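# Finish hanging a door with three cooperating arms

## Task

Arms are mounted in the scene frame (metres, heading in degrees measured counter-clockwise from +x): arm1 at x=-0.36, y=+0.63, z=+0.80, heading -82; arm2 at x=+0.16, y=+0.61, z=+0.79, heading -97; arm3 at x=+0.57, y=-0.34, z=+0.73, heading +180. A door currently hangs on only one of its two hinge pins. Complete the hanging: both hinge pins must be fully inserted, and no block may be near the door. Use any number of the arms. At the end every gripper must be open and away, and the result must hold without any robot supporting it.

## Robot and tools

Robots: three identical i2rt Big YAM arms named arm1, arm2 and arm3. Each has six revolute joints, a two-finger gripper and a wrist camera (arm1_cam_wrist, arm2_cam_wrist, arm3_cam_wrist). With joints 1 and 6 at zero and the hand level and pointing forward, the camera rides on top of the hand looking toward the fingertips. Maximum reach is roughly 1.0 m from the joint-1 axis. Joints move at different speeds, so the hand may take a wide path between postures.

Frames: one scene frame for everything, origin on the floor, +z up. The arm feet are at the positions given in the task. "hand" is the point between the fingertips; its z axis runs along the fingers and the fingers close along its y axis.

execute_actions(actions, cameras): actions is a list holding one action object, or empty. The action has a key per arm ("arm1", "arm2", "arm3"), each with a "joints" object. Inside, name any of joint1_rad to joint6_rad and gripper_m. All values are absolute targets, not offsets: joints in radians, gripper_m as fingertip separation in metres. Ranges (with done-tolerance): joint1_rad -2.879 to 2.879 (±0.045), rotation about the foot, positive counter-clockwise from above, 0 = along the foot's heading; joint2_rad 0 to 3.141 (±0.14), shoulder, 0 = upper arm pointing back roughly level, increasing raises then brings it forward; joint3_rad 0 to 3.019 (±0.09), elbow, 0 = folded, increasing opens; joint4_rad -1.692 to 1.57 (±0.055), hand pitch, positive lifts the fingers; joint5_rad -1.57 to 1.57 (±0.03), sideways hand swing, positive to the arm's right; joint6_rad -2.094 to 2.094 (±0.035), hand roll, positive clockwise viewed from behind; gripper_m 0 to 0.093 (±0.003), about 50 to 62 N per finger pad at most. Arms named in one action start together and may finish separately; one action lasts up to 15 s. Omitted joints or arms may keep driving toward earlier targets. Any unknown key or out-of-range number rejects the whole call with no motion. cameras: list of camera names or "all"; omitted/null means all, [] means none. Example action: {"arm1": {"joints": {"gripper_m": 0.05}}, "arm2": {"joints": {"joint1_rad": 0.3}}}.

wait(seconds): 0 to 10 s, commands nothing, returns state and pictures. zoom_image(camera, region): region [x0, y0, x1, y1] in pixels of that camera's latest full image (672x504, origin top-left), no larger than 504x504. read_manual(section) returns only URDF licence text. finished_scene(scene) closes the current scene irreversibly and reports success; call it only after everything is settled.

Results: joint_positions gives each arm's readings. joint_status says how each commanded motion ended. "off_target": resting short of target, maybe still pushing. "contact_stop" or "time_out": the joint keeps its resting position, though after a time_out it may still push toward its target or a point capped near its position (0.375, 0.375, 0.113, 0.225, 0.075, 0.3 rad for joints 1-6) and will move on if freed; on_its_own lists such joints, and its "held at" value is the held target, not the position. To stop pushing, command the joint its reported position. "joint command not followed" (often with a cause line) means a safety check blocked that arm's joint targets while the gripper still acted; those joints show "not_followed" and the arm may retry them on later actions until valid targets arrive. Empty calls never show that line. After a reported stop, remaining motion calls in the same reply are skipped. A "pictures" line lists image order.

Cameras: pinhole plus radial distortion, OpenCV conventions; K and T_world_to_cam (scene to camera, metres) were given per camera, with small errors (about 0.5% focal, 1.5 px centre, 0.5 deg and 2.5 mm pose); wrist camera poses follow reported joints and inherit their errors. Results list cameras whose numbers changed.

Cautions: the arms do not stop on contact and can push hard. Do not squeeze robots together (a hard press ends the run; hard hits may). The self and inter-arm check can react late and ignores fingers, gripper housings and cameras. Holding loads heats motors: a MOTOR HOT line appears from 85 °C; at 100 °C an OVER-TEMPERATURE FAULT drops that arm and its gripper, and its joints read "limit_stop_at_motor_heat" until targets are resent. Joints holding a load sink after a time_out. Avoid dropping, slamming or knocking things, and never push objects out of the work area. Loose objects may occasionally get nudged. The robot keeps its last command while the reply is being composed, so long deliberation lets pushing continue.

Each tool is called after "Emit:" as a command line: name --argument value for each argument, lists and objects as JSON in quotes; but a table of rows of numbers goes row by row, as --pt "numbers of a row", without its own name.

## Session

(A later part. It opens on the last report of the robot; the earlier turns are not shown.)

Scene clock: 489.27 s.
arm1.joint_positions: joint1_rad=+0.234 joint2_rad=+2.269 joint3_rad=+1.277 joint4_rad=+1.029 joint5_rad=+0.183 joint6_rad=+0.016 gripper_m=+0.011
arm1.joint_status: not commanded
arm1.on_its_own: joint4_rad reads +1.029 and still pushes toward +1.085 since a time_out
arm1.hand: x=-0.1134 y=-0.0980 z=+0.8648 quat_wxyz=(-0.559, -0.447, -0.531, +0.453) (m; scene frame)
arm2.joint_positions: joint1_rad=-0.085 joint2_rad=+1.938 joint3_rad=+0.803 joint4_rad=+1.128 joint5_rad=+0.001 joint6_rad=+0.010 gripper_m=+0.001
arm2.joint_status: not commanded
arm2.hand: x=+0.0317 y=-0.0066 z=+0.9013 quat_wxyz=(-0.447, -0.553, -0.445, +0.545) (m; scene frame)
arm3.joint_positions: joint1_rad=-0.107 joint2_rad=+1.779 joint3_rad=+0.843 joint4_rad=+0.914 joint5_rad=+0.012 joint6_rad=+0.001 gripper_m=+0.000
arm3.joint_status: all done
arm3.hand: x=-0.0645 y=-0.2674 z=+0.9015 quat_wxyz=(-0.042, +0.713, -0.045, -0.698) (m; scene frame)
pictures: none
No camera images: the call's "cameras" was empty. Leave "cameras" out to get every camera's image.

Emit:
execute_actions --actions '[{"arm1":{"joints":{"joint2_rad":2.15}}}]' --cameras '[]'

Scene clock: 493.73 s.
arm1.joint_positions: joint1_rad=+0.234 joint2_rad=+2.267 joint3_rad=+1.277 joint4_rad=+1.029 joint5_rad=+0.182 joint6_rad=+0.016 gripper_m=+0.011
arm1.joint_status: all done
arm1.on_its_own: joint4_rad reads +1.029 and still pushes toward +1.085 since a time_out
arm1.hand: x=-0.1133 y=-0.0979 z=+0.8660 quat_wxyz=(-0.559, -0.446, -0.531, +0.454) (m; scene frame)
arm2.joint_positions: joint1_rad=-0.085 joint2_rad=+1.938 joint3_rad=+0.803 joint4_rad=+1.128 joint5_rad=+0.001 joint6_rad=+0.010 gripper_m=+0.001
arm2.joint_status: not commanded
arm2.hand: x=+0.0317 y=-0.0066 z=+0.9013 quat_wxyz=(-0.447, -0.553, -0.445, +0.545) (m; scene frame)
arm3.joint_positions: joint1_rad=-0.107 joint2_rad=+1.779 joint3_rad=+0.843 joint4_rad=+0.914 joint5_rad=+0.012 joint6_rad=+0.002 gripper_m=+0.000
arm3.joint_status: not commanded
arm3.hand: x=-0.0645 y=-0.2674 z=+0.9015 quat_wxyz=(-0.042, +0.713, -0.046, -0.698) (m; scene frame)
pictures: none
No camera images: the call's "cameras" was empty. Leave "cameras" out to get every camera's image.

Emit:
execute_actions --actions '[{"arm1":{"joints":{"joint2_rad":2.21,"joint4_rad":1.06}}}]' --cameras '["arm2_cam_wrist","arm3_cam_wrist"]'

Emit:
zoom_image --camera "arm2_cam_wrist" --region '[335, 100, 395, 200]'

Scene clock: 501.53 s.
arm1.joint_positions: joint1_rad=+0.234 joint2_rad=+2.268 joint3_rad=+1.277 joint4_rad=+1.029 joint5_rad=+0.182 joint6_rad=+0.016 gripper_m=+0.011
arm1.joint_status: all done
arm1.hand: x=-0.1133 y=-0.0979 z=+0.8655 quat_wxyz=(-0.559, -0.446, -0.531, +0.453) (m; scene frame)
arm2.joint_positions: joint1_rad=-0.085 joint2_rad=+1.938 joint3_rad=+0.803 joint4_rad=+1.128 joint5_rad=+0.001 joint6_rad=+0.010 gripper_m=+0.001
arm2.joint_status: not commanded
arm2.hand: x=+0.0317 y=-0.0066 z=+0.9013 quat_wxyz=(-0.447, -0.553, -0.445, +0.545) (m; scene frame)
arm3.joint_positions: joint1_rad=-0.107 joint2_rad=+1.779 joint3_rad=+0.843 joint4_rad=+0.914 joint5_rad=+0.012 joint6_rad=+0.002 gripper_m=+0.000
arm3.joint_status: not commanded
arm3.hand: x=-0.0645 y=-0.2674 z=+0.9015 quat_wxyz=(-0.042, +0.713, -0.046, -0.698) (m; scene frame)
pictures: arm2_cam_wrist, arm3_cam_wrist
camera_calibration (this result's frames):
arm2_cam_wrist: T_world_to_cam=[[-0.978304, 0.206449, -0.0173089, 0.0470588], [0.135419, 0.574007, -0.807575, 0.732733], [-0.156788, -0.792398, -0.589511, 0.656505], [0, 0, 0, 1]] pos_world=[0.0497432, 0.0899037, 0.979568]
arm3_cam_wrist: T_world_to_cam=[[0.120592, 0.992694, -0.00413246, 0.274241], [0.594703, -0.075576, -0.800385, 0.742958], [-0.794849, 0.0940622, -0.599472, 0.643168], [0, 0, 0, 1]] pos_world=[0.0363111, -0.276586, 0.981347]
Images, in order (width x height): arm2_cam_wrist 672x504, arm3_cam_wrist 672x504.

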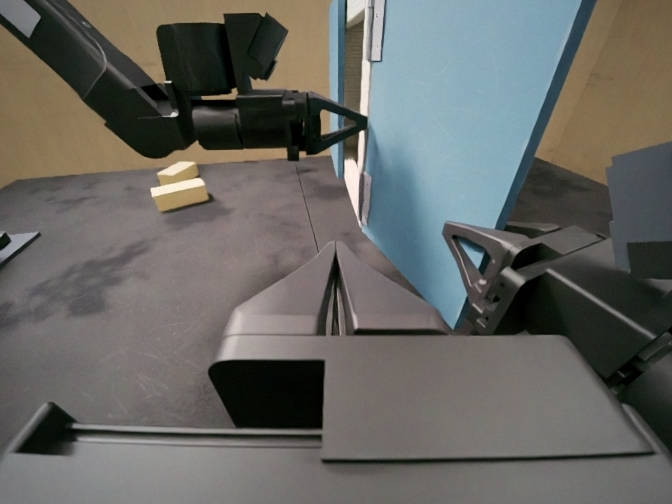

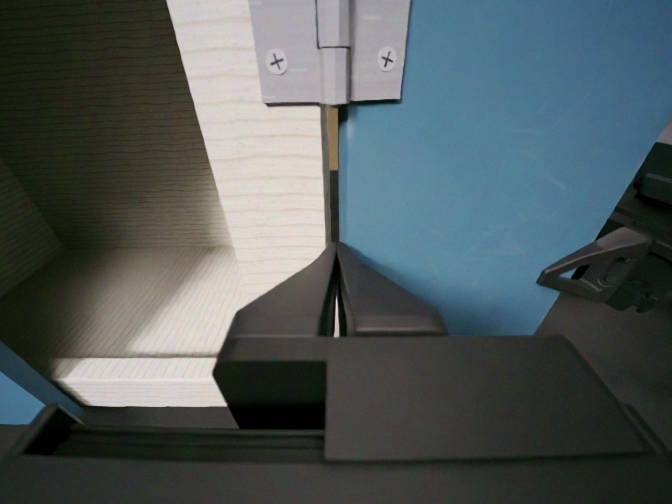

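Region (335, 100, 395, 200) of arm2_cam_wrist's 672x504 image, scaled by 5.040, with more detail than that image has; it fills the left 302 columns of this view, and the rest is white.

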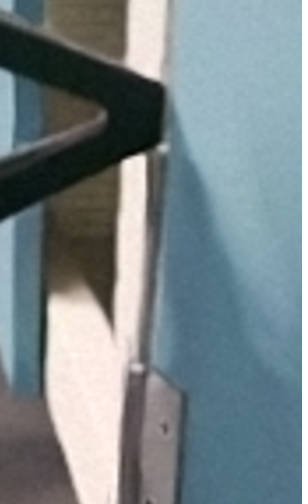

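Emit:
execute_actions --actions '[{"arm3":{"joints":{"joint2_rad":1.89,"joint4_rad":0.865,"joint5_rad":-0.01}},"arm1":{"joints":{"joint2_rad":2.18}}}]' --cameras '[]'

Scene clock: 510.67 s.
arm1.joint_positions: joint1_rad=+0.234 joint2_rad=+2.268 joint3_rad=+1.277 joint4_rad=+1.029 joint5_rad=+0.182 joint6_rad=+0.016 gripper_m=+0.011
arm1.joint_status: all done
arm1.hand: x=-0.1133 y=-0.0979 z=+0.8655 quat_wxyz=(-0.559, -0.446, -0.531, +0.453) (m; scene frame)
arm2.joint_positions: joint1_rad=-0.085 joint2_rad=+1.938 joint3_rad=+0.803 joint4_rad=+1.128 joint5_rad=+0.001 joint6_rad=+0.010 gripper_m=+0.001
arm2.joint_status: not commanded
arm2.hand: x=+0.0317 y=-0.0066 z=+0.9013 quat_wxyz=(-0.447, -0.553, -0.445, +0.545) (m; scene frame)
arm3.joint_positions: joint1_rad=-0.110 joint2_rad=+1.782 joint3_rad=+0.843 joint4_rad=+0.916 joint5_rad=-0.003 joint6_rad=+0.002 gripper_m=+0.000
arm3.joint_status: all done
arm3.hand: x=-0.0647 y=-0.2681 z=+0.9005 quat_wxyz=(-0.038, +0.714, -0.041, -0.698) (m; scene frame)
pictures: none
No camera images: the call's "cameras" was empty. Leave "cameras" out to get every camera's image.

Emit:
execute_actions --actions '[{"arm3":{"joints":{"joint2_rad":1.74,"joint3_rad":0.79,"joint4_rad":0.93}}}]' --cameras '[]'

Emit:
execute_actions --actions '[{"arm3":{"joints":{"gripper_m":0.09,"joint2_rad":1.84,"joint3_rad":0.72,"joint4_rad":1.05}}}]' --cameras '["arm3_cam_wrist"]'

Scene clock: 516.23 s.
arm1.joint_positions: joint1_rad=+0.234 joint2_rad=+2.268 joint3_rad=+1.277 joint4_rad=+1.029 joint5_rad=+0.182 joint6_rad=+0.016 gripper_m=+0.011
arm1.joint_status: not commanded
arm1.hand: x=-0.1133 y=-0.0979 z=+0.8655 quat_wxyz=(-0.559, -0.446, -0.531, +0.453) (m; scene frame)
arm2.joint_positions: joint1_rad=-0.085 joint2_rad=+1.938 joint3_rad=+0.803 joint4_rad=+1.128 joint5_rad=+0.001 joint6_rad=+0.010 gripper_m=+0.001
arm2.joint_status: not commanded
arm2.hand: x=+0.0317 y=-0.0066 z=+0.9013 quat_wxyz=(-0.447, -0.553, -0.445, +0.545) (m; scene frame)
arm3.joint_positions: joint1_rad=-0.110 joint2_rad=+1.746 joint3_rad=+0.792 joint4_rad=+0.926 joint5_rad=-0.006 joint6_rad=+0.002 gripper_m=+0.000
arm3.joint_status: all done
arm3.hand: x=-0.0475 y=-0.2705 z=+0.9009 quat_wxyz=(-0.037, +0.715, -0.041, -0.696) (m; scene frame)
pictures: none
No camera images: the call's "cameras" was empty. Leave "cameras" out to get every camera's image.

Scene clock: 517.23 s.
arm1.joint_positions: joint1_rad=+0.234 joint2_rad=+2.268 joint3_rad=+1.277 joint4_rad=+1.029 joint5_rad=+0.182 joint6_rad=+0.016 gripper_m=+0.011
arm1.joint_status: not commanded
arm1.hand: x=-0.1133 y=-0.0979 z=+0.8655 quat_wxyz=(-0.559, -0.446, -0.531, +0.453) (m; scene frame)
arm2.joint_positions: joint1_rad=-0.085 joint2_rad=+1.938 joint3_rad=+0.803 joint4_rad=+1.128 joint5_rad=+0.001 joint6_rad=+0.010 gripper_m=+0.001
arm2.joint_status: not commanded
arm2.hand: x=+0.0317 y=-0.0066 z=+0.9013 quat_wxyz=(-0.447, -0.553, -0.445, +0.545) (m; scene frame)
arm3.joint_positions: joint1_rad=-0.110 joint2_rad=+1.841 joint3_rad=+0.722 joint4_rad=+1.033 joint5_rad=-0.006 joint6_rad=+0.002 gripper_m=+0.090
arm3.joint_status: all done
arm3.hand: x=-0.0264 y=-0.2731 z=+0.8406 quat_wxyz=(-0.036, +0.735, -0.042, -0.676) (m; scene frame)
pictures: arm3_cam_wrist
camera_calibration (this result's frames):
arm3_cam_wrist: T_world_to_cam=[[0.105993, 0.994354, -0.00511189, 0.275922], [0.644546, -0.0726179, -0.761109, 0.64028], [-0.757183, 0.0773771, -0.648604, 0.675232], [0, 0, 0, 1]] pos_world=[0.0693387, -0.280116, 0.926691]
Images, in order (width x height): arm3_cam_wrist 672x504.

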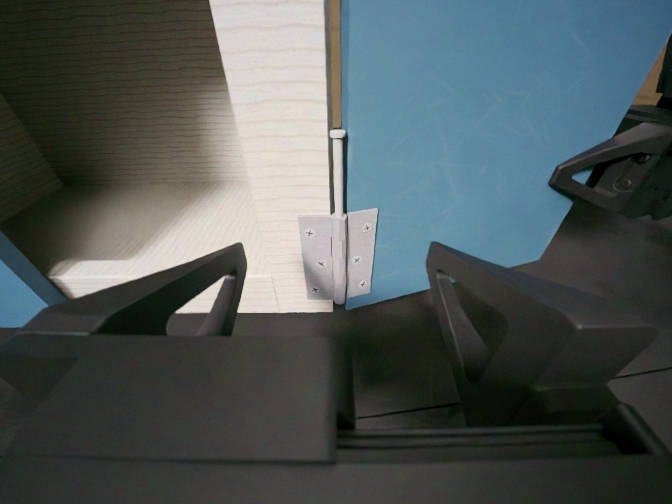

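Emit:
zoom_image --camera "arm3_cam_wrist" --region '[295, 200, 385, 312]'

Region (295, 200, 385, 312) of arm3_cam_wrist's 672x504 image, scaled by 4.500, with more detail than that image has; it fills the left 405 columns of this view, and the rest is white.

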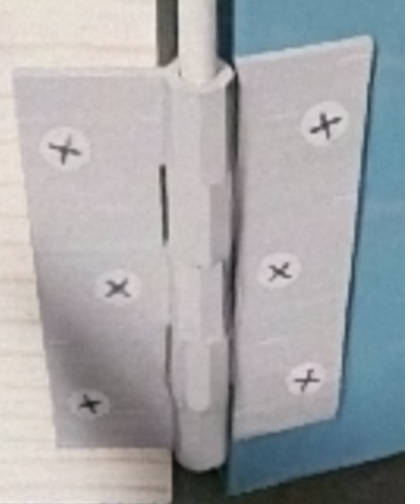

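Emit:
execute_actions --actions '[{"arm3":{"joints":{"gripper_m":0.0,"joint2_rad":1.72,"joint3_rad":0.84,"joint4_rad":0.906,"joint5_rad":0.0}}}]' --cameras '[]'

Emit:
execute_actions --actions '[{"arm3":{"joints":{"joint2_rad":1.77,"joint3_rad":0.892}}}]' --cameras '["arm3_cam_wrist"]'

Scene clock: 530.23 s.
arm1.joint_positions: joint1_rad=+0.234 joint2_rad=+2.268 joint3_rad=+1.277 joint4_rad=+1.029 joint5_rad=+0.182 joint6_rad=+0.016 gripper_m=+0.011
arm1.joint_status: not commanded
arm1.hand: x=-0.1133 y=-0.0979 z=+0.8655 quat_wxyz=(-0.559, -0.446, -0.531, +0.453) (m; scene frame)
arm2.joint_positions: joint1_rad=-0.085 joint2_rad=+1.938 joint3_rad=+0.803 joint4_rad=+1.128 joint5_rad=+0.001 joint6_rad=+0.010 gripper_m=+0.001
arm2.joint_status: not commanded
arm2.hand: x=+0.0317 y=-0.0066 z=+0.9013 quat_wxyz=(-0.447, -0.553, -0.445, +0.545) (m; scene frame)
arm3.joint_positions: joint1_rad=-0.110 joint2_rad=+1.706 joint3_rad=+0.815 joint4_rad=+0.915 joint5_rad=-0.004 joint6_rad=+0.002 gripper_m=+0.000
arm3.joint_status: all done
arm3.hand: x=-0.0519 y=-0.2697 z=+0.9329 quat_wxyz=(-0.039, +0.697, -0.040, -0.715) (m; scene frame)
pictures: none
No camera images: the call's "cameras" was empty. Leave "cameras" out to get every camera's image.

Scene clock: 530.93 s.
arm1.joint_positions: joint1_rad=+0.234 joint2_rad=+2.268 joint3_rad=+1.277 joint4_rad=+1.029 joint5_rad=+0.182 joint6_rad=+0.016 gripper_m=+0.011
arm1.joint_status: not commanded
arm1.hand: x=-0.1133 y=-0.0979 z=+0.8655 quat_wxyz=(-0.559, -0.446, -0.531, +0.453) (m; scene frame)
arm2.joint_positions: joint1_rad=-0.085 joint2_rad=+1.938 joint3_rad=+0.803 joint4_rad=+1.128 joint5_rad=+0.001 joint6_rad=+0.010 gripper_m=+0.001
arm2.joint_status: not commanded
arm2.hand: x=+0.0317 y=-0.0066 z=+0.9013 quat_wxyz=(-0.447, -0.553, -0.445, +0.545) (m; scene frame)
arm3.joint_positions: joint1_rad=-0.110 joint2_rad=+1.758 joint3_rad=+0.846 joint4_rad=+0.913 joint5_rad=-0.004 joint6_rad=+0.002 gripper_m=+0.000
arm3.joint_status: all done
arm3.hand: x=-0.0647 y=-0.2682 z=+0.9163 quat_wxyz=(-0.038, +0.705, -0.040, -0.707) (m; scene frame)
pictures: arm3_cam_wrist
camera_calibration (this result's frames):
arm3_cam_wrist: T_world_to_cam=[[0.107272, 0.99422, -0.00429944, 0.274845], [0.576018, -0.0656732, -0.814795, 0.769514], [-0.810368, 0.084928, -0.579733, 0.630438], [0, 0, 0, 1]] pos_world=[0.0381499, -0.276262, 0.993664]
Images, in order (width x height): arm3_cam_wrist 672x504.

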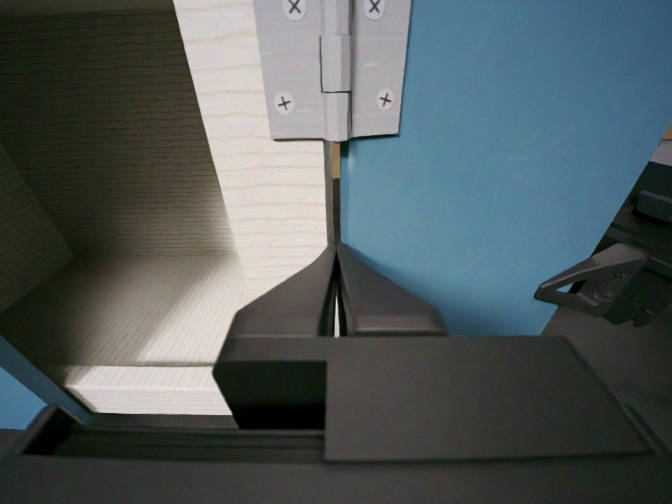

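Emit:
execute_actions --actions '[{"arm3":{"joints":{"joint2_rad":1.83,"joint3_rad":0.85}}}]' --cameras '[]'

Emit:
execute_actions --actions '[{"arm3":{"joints":{"joint2_rad":1.89,"joint4_rad":0.87}}}]' --cameras '[]'

Scene clock: 536.60 s.
arm1.joint_positions: joint1_rad=+0.234 joint2_rad=+2.268 joint3_rad=+1.277 joint4_rad=+1.029 joint5_rad=+0.182 joint6_rad=+0.016 gripper_m=+0.011
arm1.joint_status: not commanded
arm1.hand: x=-0.1133 y=-0.0979 z=+0.8655 quat_wxyz=(-0.559, -0.446, -0.531, +0.453) (m; scene frame)
arm2.joint_positions: joint1_rad=-0.085 joint2_rad=+1.938 joint3_rad=+0.803 joint4_rad=+1.128 joint5_rad=+0.001 joint6_rad=+0.010 gripper_m=+0.001
arm2.joint_status: not commanded
arm2.hand: x=+0.0317 y=-0.0066 z=+0.9013 quat_wxyz=(-0.447, -0.553, -0.445, +0.545) (m; scene frame)
arm3.joint_positions: joint1_rad=-0.110 joint2_rad=+1.817 joint3_rad=+0.846 joint4_rad=+0.913 joint5_rad=-0.004 joint6_rad=+0.002 gripper_m=+0.000
arm3.joint_status: all done
arm3.hand: x=-0.0670 y=-0.2680 z=+0.8798 quat_wxyz=(-0.037, +0.726, -0.042, -0.686) (m; scene frame)
pictures: none
No camera images: the call's "cameras" was empty. Leave "cameras" out to get every camera's image.

Scene clock: 537.27 s.
arm1.joint_positions: joint1_rad=+0.234 joint2_rad=+2.268 joint3_rad=+1.277 joint4_rad=+1.029 joint5_rad=+0.182 joint6_rad=+0.016 gripper_m=+0.011
arm1.joint_status: not commanded
arm1.hand: x=-0.1133 y=-0.0979 z=+0.8655 quat_wxyz=(-0.559, -0.446, -0.531, +0.453) (m; scene frame)
arm2.joint_positions: joint1_rad=-0.085 joint2_rad=+1.938 joint3_rad=+0.803 joint4_rad=+1.128 joint5_rad=+0.001 joint6_rad=+0.010 gripper_m=+0.001
arm2.joint_status: not commanded
arm2.hand: x=+0.0317 y=-0.0066 z=+0.9013 quat_wxyz=(-0.447, -0.553, -0.445, +0.545) (m; scene frame)
arm3.joint_positions: joint1_rad=-0.110 joint2_rad=+1.858 joint3_rad=+0.846 joint4_rad=+0.893 joint5_rad=-0.004 joint6_rad=+0.002 gripper_m=+0.000
arm3.joint_status: all done
arm3.hand: x=-0.0668 y=-0.2680 z=+0.8497 quat_wxyz=(-0.036, +0.746, -0.043, -0.664) (m; scene frame)
pictures: none
No camera images: the call's "cameras" was empty. Leave "cameras" out to get every camera's image.

Emit:
execute_actions --actions '[{"arm3":{"joints":{"joint2_rad":1.93,"joint4_rad":0.855}}}]' --cameras '[]'

Emit:
execute_actions --actions '[{"arm3":{"joints":{"joint2_rad":1.78,"joint3_rad":0.74,"joint4_rad":0.95}},"arm1":{"joints":{"joint2_rad":2.275,"joint4_rad":1.03}}}]' --cameras '[]'

Emit:
execute_actions --actions '[{"arm3":{"joints":{"gripper_m":0.09}},"arm1":{"joints":{"gripper_m":0.06}}}]' --cameras '["arm3_cam_wrist"]'

Scene clock: 548.90 s.
arm1.joint_positions: joint1_rad=+0.234 joint2_rad=+2.268 joint3_rad=+1.277 joint4_rad=+1.029 joint5_rad=+0.182 joint6_rad=+0.016 gripper_m=+0.011
arm1.joint_status: not commanded
arm1.hand: x=-0.1133 y=-0.0979 z=+0.8655 quat_wxyz=(-0.559, -0.446, -0.531, +0.453) (m; scene frame)
arm2.joint_positions: joint1_rad=-0.085 joint2_rad=+1.938 joint3_rad=+0.803 joint4_rad=+1.128 joint5_rad=+0.001 joint6_rad=+0.010 gripper_m=+0.001
arm2.joint_status: not commanded
arm2.hand: x=+0.0317 y=-0.0066 z=+0.9013 quat_wxyz=(-0.447, -0.553, -0.445, +0.545) (m; scene frame)
arm3.joint_positions: joint1_rad=-0.110 joint2_rad=+1.858 joint3_rad=+0.846 joint4_rad=+0.892 joint5_rad=-0.004 joint6_rad=+0.002 gripper_m=+0.000
arm3.joint_status: all done
arm3.hand: x=-0.0668 y=-0.2680 z=+0.8490 quat_wxyz=(-0.036, +0.747, -0.043, -0.663) (m; scene frame)
pictures: none
No camera images: the call's "cameras" was empty. Leave "cameras" out to get every camera's image.

Scene clock: 549.83 s.
arm1.joint_positions: joint1_rad=+0.234 joint2_rad=+2.272 joint3_rad=+1.277 joint4_rad=+1.027 joint5_rad=+0.182 joint6_rad=+0.016 gripper_m=+0.011
arm1.joint_status: all done
arm1.hand: x=-0.1135 y=-0.0977 z=+0.8620 quat_wxyz=(-0.557, -0.448, -0.533, +0.452) (m; scene frame)
arm2.joint_positions: joint1_rad=-0.085 joint2_rad=+1.938 joint3_rad=+0.803 joint4_rad=+1.128 joint5_rad=+0.001 joint6_rad=+0.010 gripper_m=+0.001
arm2.joint_status: not commanded
arm2.hand: x=+0.0317 y=-0.0066 z=+0.9013 quat_wxyz=(-0.447, -0.553, -0.445, +0.545) (m; scene frame)
arm3.joint_positions: joint1_rad=-0.110 joint2_rad=+1.787 joint3_rad=+0.740 joint4_rad=+0.934 joint5_rad=-0.004 joint6_rad=+0.002 gripper_m=+0.000
arm3.joint_status: all done
arm3.hand: x=-0.0307 y=-0.2722 z=+0.8549 quat_wxyz=(-0.036, +0.745, -0.043, -0.665) (m; scene frame)
pictures: none
No camera images: the call's "cameras" was empty. Leave "cameras" out to get every camera's image.

Scene clock: 550.53 s.
arm1.joint_positions: joint1_rad=+0.234 joint2_rad=+2.272 joint3_rad=+1.277 joint4_rad=+1.027 joint5_rad=+0.174 joint6_rad=+0.019 gripper_m=+0.060
arm1.joint_status: all done
arm1.hand: x=-0.1121 y=-0.0974 z=+0.8614 quat_wxyz=(-0.559, -0.446, -0.535, +0.449) (m; scene frame)
arm2.joint_positions: joint1_rad=-0.085 joint2_rad=+1.938 joint3_rad=+0.803 joint4_rad=+1.128 joint5_rad=+0.001 joint6_rad=+0.010 gripper_m=+0.001
arm2.joint_status: not commanded
arm2.hand: x=+0.0317 y=-0.0066 z=+0.9013 quat_wxyz=(-0.447, -0.553, -0.445, +0.545) (m; scene frame)
arm3.joint_positions: joint1_rad=-0.110 joint2_rad=+1.787 joint3_rad=+0.740 joint4_rad=+0.934 joint5_rad=-0.004 joint6_rad=+0.002 gripper_m=+0.090
arm3.joint_status: all done
arm3.hand: x=-0.0307 y=-0.2722 z=+0.8549 quat_wxyz=(-0.036, +0.745, -0.043, -0.665) (m; scene frame)
pictures: arm3_cam_wrist
camera_calibration (this result's frames):
arm3_cam_wrist: T_world_to_cam=[[0.108345, 0.9941, -0.00511026, 0.275535], [0.665205, -0.0763174, -0.74275, 0.637951], [-0.738758, 0.0770737, -0.669549, 0.699618], [0, 0, 0, 1]] pos_world=[0.0626277, -0.279145, 0.943675]
Images, in order (width x height): arm3_cam_wrist 672x504.

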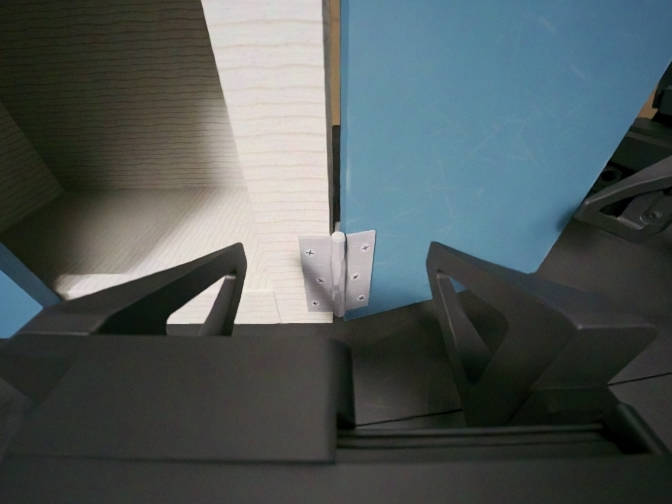

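Emit:
execute_actions --actions '[{"arm3":{"joints":{"joint2_rad":1.1,"joint3_rad":0.5,"joint4_rad":0.62}},"arm1":{"joints":{"joint1_rad":0.28,"joint2_rad":1.85,"joint3_rad":0.65,"joint4_rad":1.2}},"arm2":{"joints":{"joint1_rad":0.1,"joint2_rad":1.2,"joint3_rad":0.6,"joint4_rad":0.5}}}]'

Scene clock: 556.80 s.
arm1.joint_positions: joint1_rad=+0.278 joint2_rad=+1.855 joint3_rad=+0.649 joint4_rad=+1.186 joint5_rad=+0.173 joint6_rad=+0.019 gripper_m=+0.060
arm1.joint_status: all done
arm1.hand: x=-0.1594 y=+0.0941 z=+0.9117 quat_wxyz=(-0.553, -0.443, -0.561, +0.428) (m; scene frame)
arm2.joint_positions: joint1_rad=+0.104 joint2_rad=+1.201 joint3_rad=+0.601 joint4_rad=+0.523 joint5_rad=-0.001 joint6_rad=+0.010 gripper_m=+0.001
arm2.joint_status: all done
arm2.hand: x=+0.1520 y=+0.0997 z=+1.0637 quat_wxyz=(-0.480, -0.525, -0.512, +0.482) (m; scene frame)
arm3.joint_positions: joint1_rad=-0.110 joint2_rad=+1.092 joint3_rad=+0.500 joint4_rad=+0.630 joint5_rad=-0.004 joint6_rad=+0.002 gripper_m=+0.090
arm3.joint_status: all done
arm3.hand: x=+0.1029 y=-0.2873 z=+1.0214 quat_wxyz=(-0.039, +0.692, -0.040, -0.719) (m; scene frame)
pictures: arm1_cam_wrist, arm2_cam_wrist, arm3_cam_wrist
camera_calibration (this result's frames):
arm1_cam_wrist: T_world_to_cam=[[-0.972997, -0.230205, -0.0168321, -0.119271], [-0.128677, 0.601519, -0.788427, 0.642995], [0.191625, -0.764971, -0.614898, 0.789051], [0, 0, 0, 1]] pos_world=[-0.184514, 0.18937, 0.990133]
arm2_cam_wrist: T_world_to_cam=[[-0.999716, 0.0172204, -0.0164685, 0.166818], [0.023689, 0.64388, -0.76476, 0.751075], [-0.00256576, -0.764933, -0.644105, 0.887272], [0, 0, 0, 1]] pos_world=[0.151255, 0.192229, 1.14864]
arm3_cam_wrist: T_world_to_cam=[[0.107953, 0.994148, -0.00404836, 0.275951], [0.54721, -0.0628195, -0.834635, 0.781439], [-0.830005, 0.0878861, -0.550789, 0.802111], [0, 0, 0, 1]] pos_world=[0.208355, -0.29574, 1.09513]
Images, in order (width x height): arm1_cam_wrist 672x504, arm2_cam_wrist 672x504, arm3_cam_wrist 672x504.

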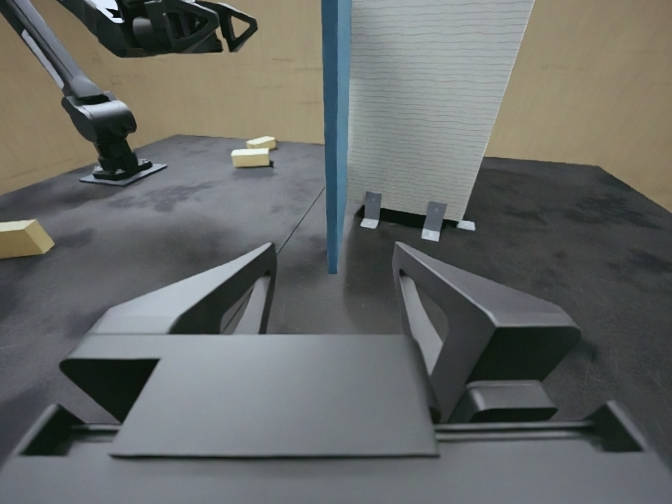

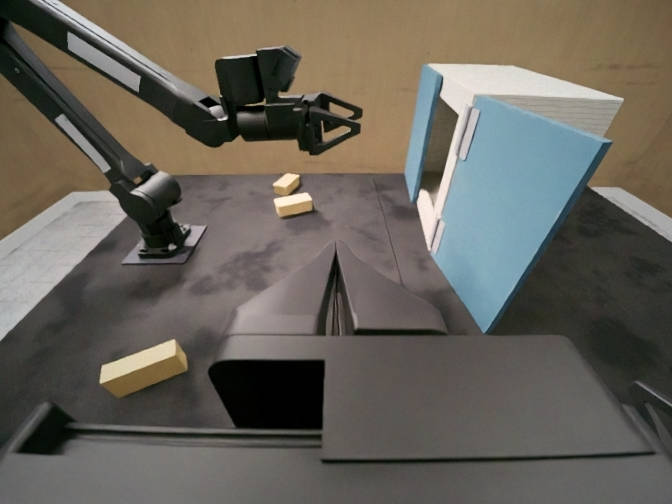

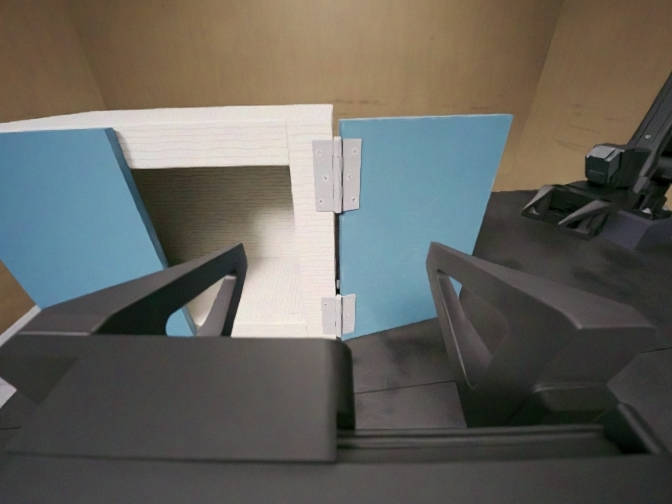

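Emit:
zoom_image --camera "arm3_cam_wrist" --region '[310, 120, 366, 165]'

Region (310, 120, 366, 165) of arm3_cam_wrist's 672x504 image, scaled by 9.000, with more detail than that image has; it fills the top 405 rows of this view, and the rest is white.

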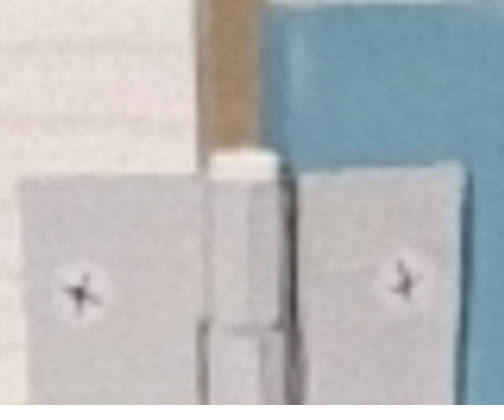

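Emit:
execute_actions --actions '[{"arm3":{"joints":{"joint2_rad":0.6,"joint3_rad":0.3}},"arm1":{"joints":{"joint2_rad":1.2,"joint3_rad":0.5}},"arm2":{"joints":{"joint2_rad":0.8,"joint3_rad":0.4}}}]' --cameras '[]'

Emit:
finished_scene --scene 1

Scene clock: 568.17 s.
arm1.joint_positions: joint1_rad=+0.278 joint2_rad=+1.194 joint3_rad=+0.500 joint4_rad=+1.186 joint5_rad=+0.173 joint6_rad=+0.019 gripper_m=+0.060
arm1.joint_status: all done
arm1.hand: x=-0.2061 y=+0.2030 z=+1.1773 quat_wxyz=(-0.696, -0.343, -0.387, +0.498) (m; scene frame)
arm2.joint_positions: joint1_rad=+0.104 joint2_rad=+0.794 joint3_rad=+0.404 joint4_rad=+0.516 joint5_rad=-0.001 joint6_rad=+0.010 gripper_m=+0.001
arm2.joint_status: all done
arm2.hand: x=+0.1536 y=+0.2065 z=+1.1238 quat_wxyz=(-0.529, -0.473, -0.462, +0.532) (m; scene frame)
arm3.joint_positions: joint1_rad=-0.110 joint2_rad=+0.597 joint3_rad=+0.302 joint4_rad=+0.623 joint5_rad=-0.004 joint6_rad=+0.002 gripper_m=+0.090
arm3.joint_status: all done
arm3.hand: x=+0.2274 y=-0.3016 z=+1.0958 quat_wxyz=(-0.045, +0.581, -0.033, -0.812) (m; scene frame)
pictures: none
No camera images: the call's "cameras" was empty. Leave "cameras" out to get every camera's image.

The scene is finished: the task was done.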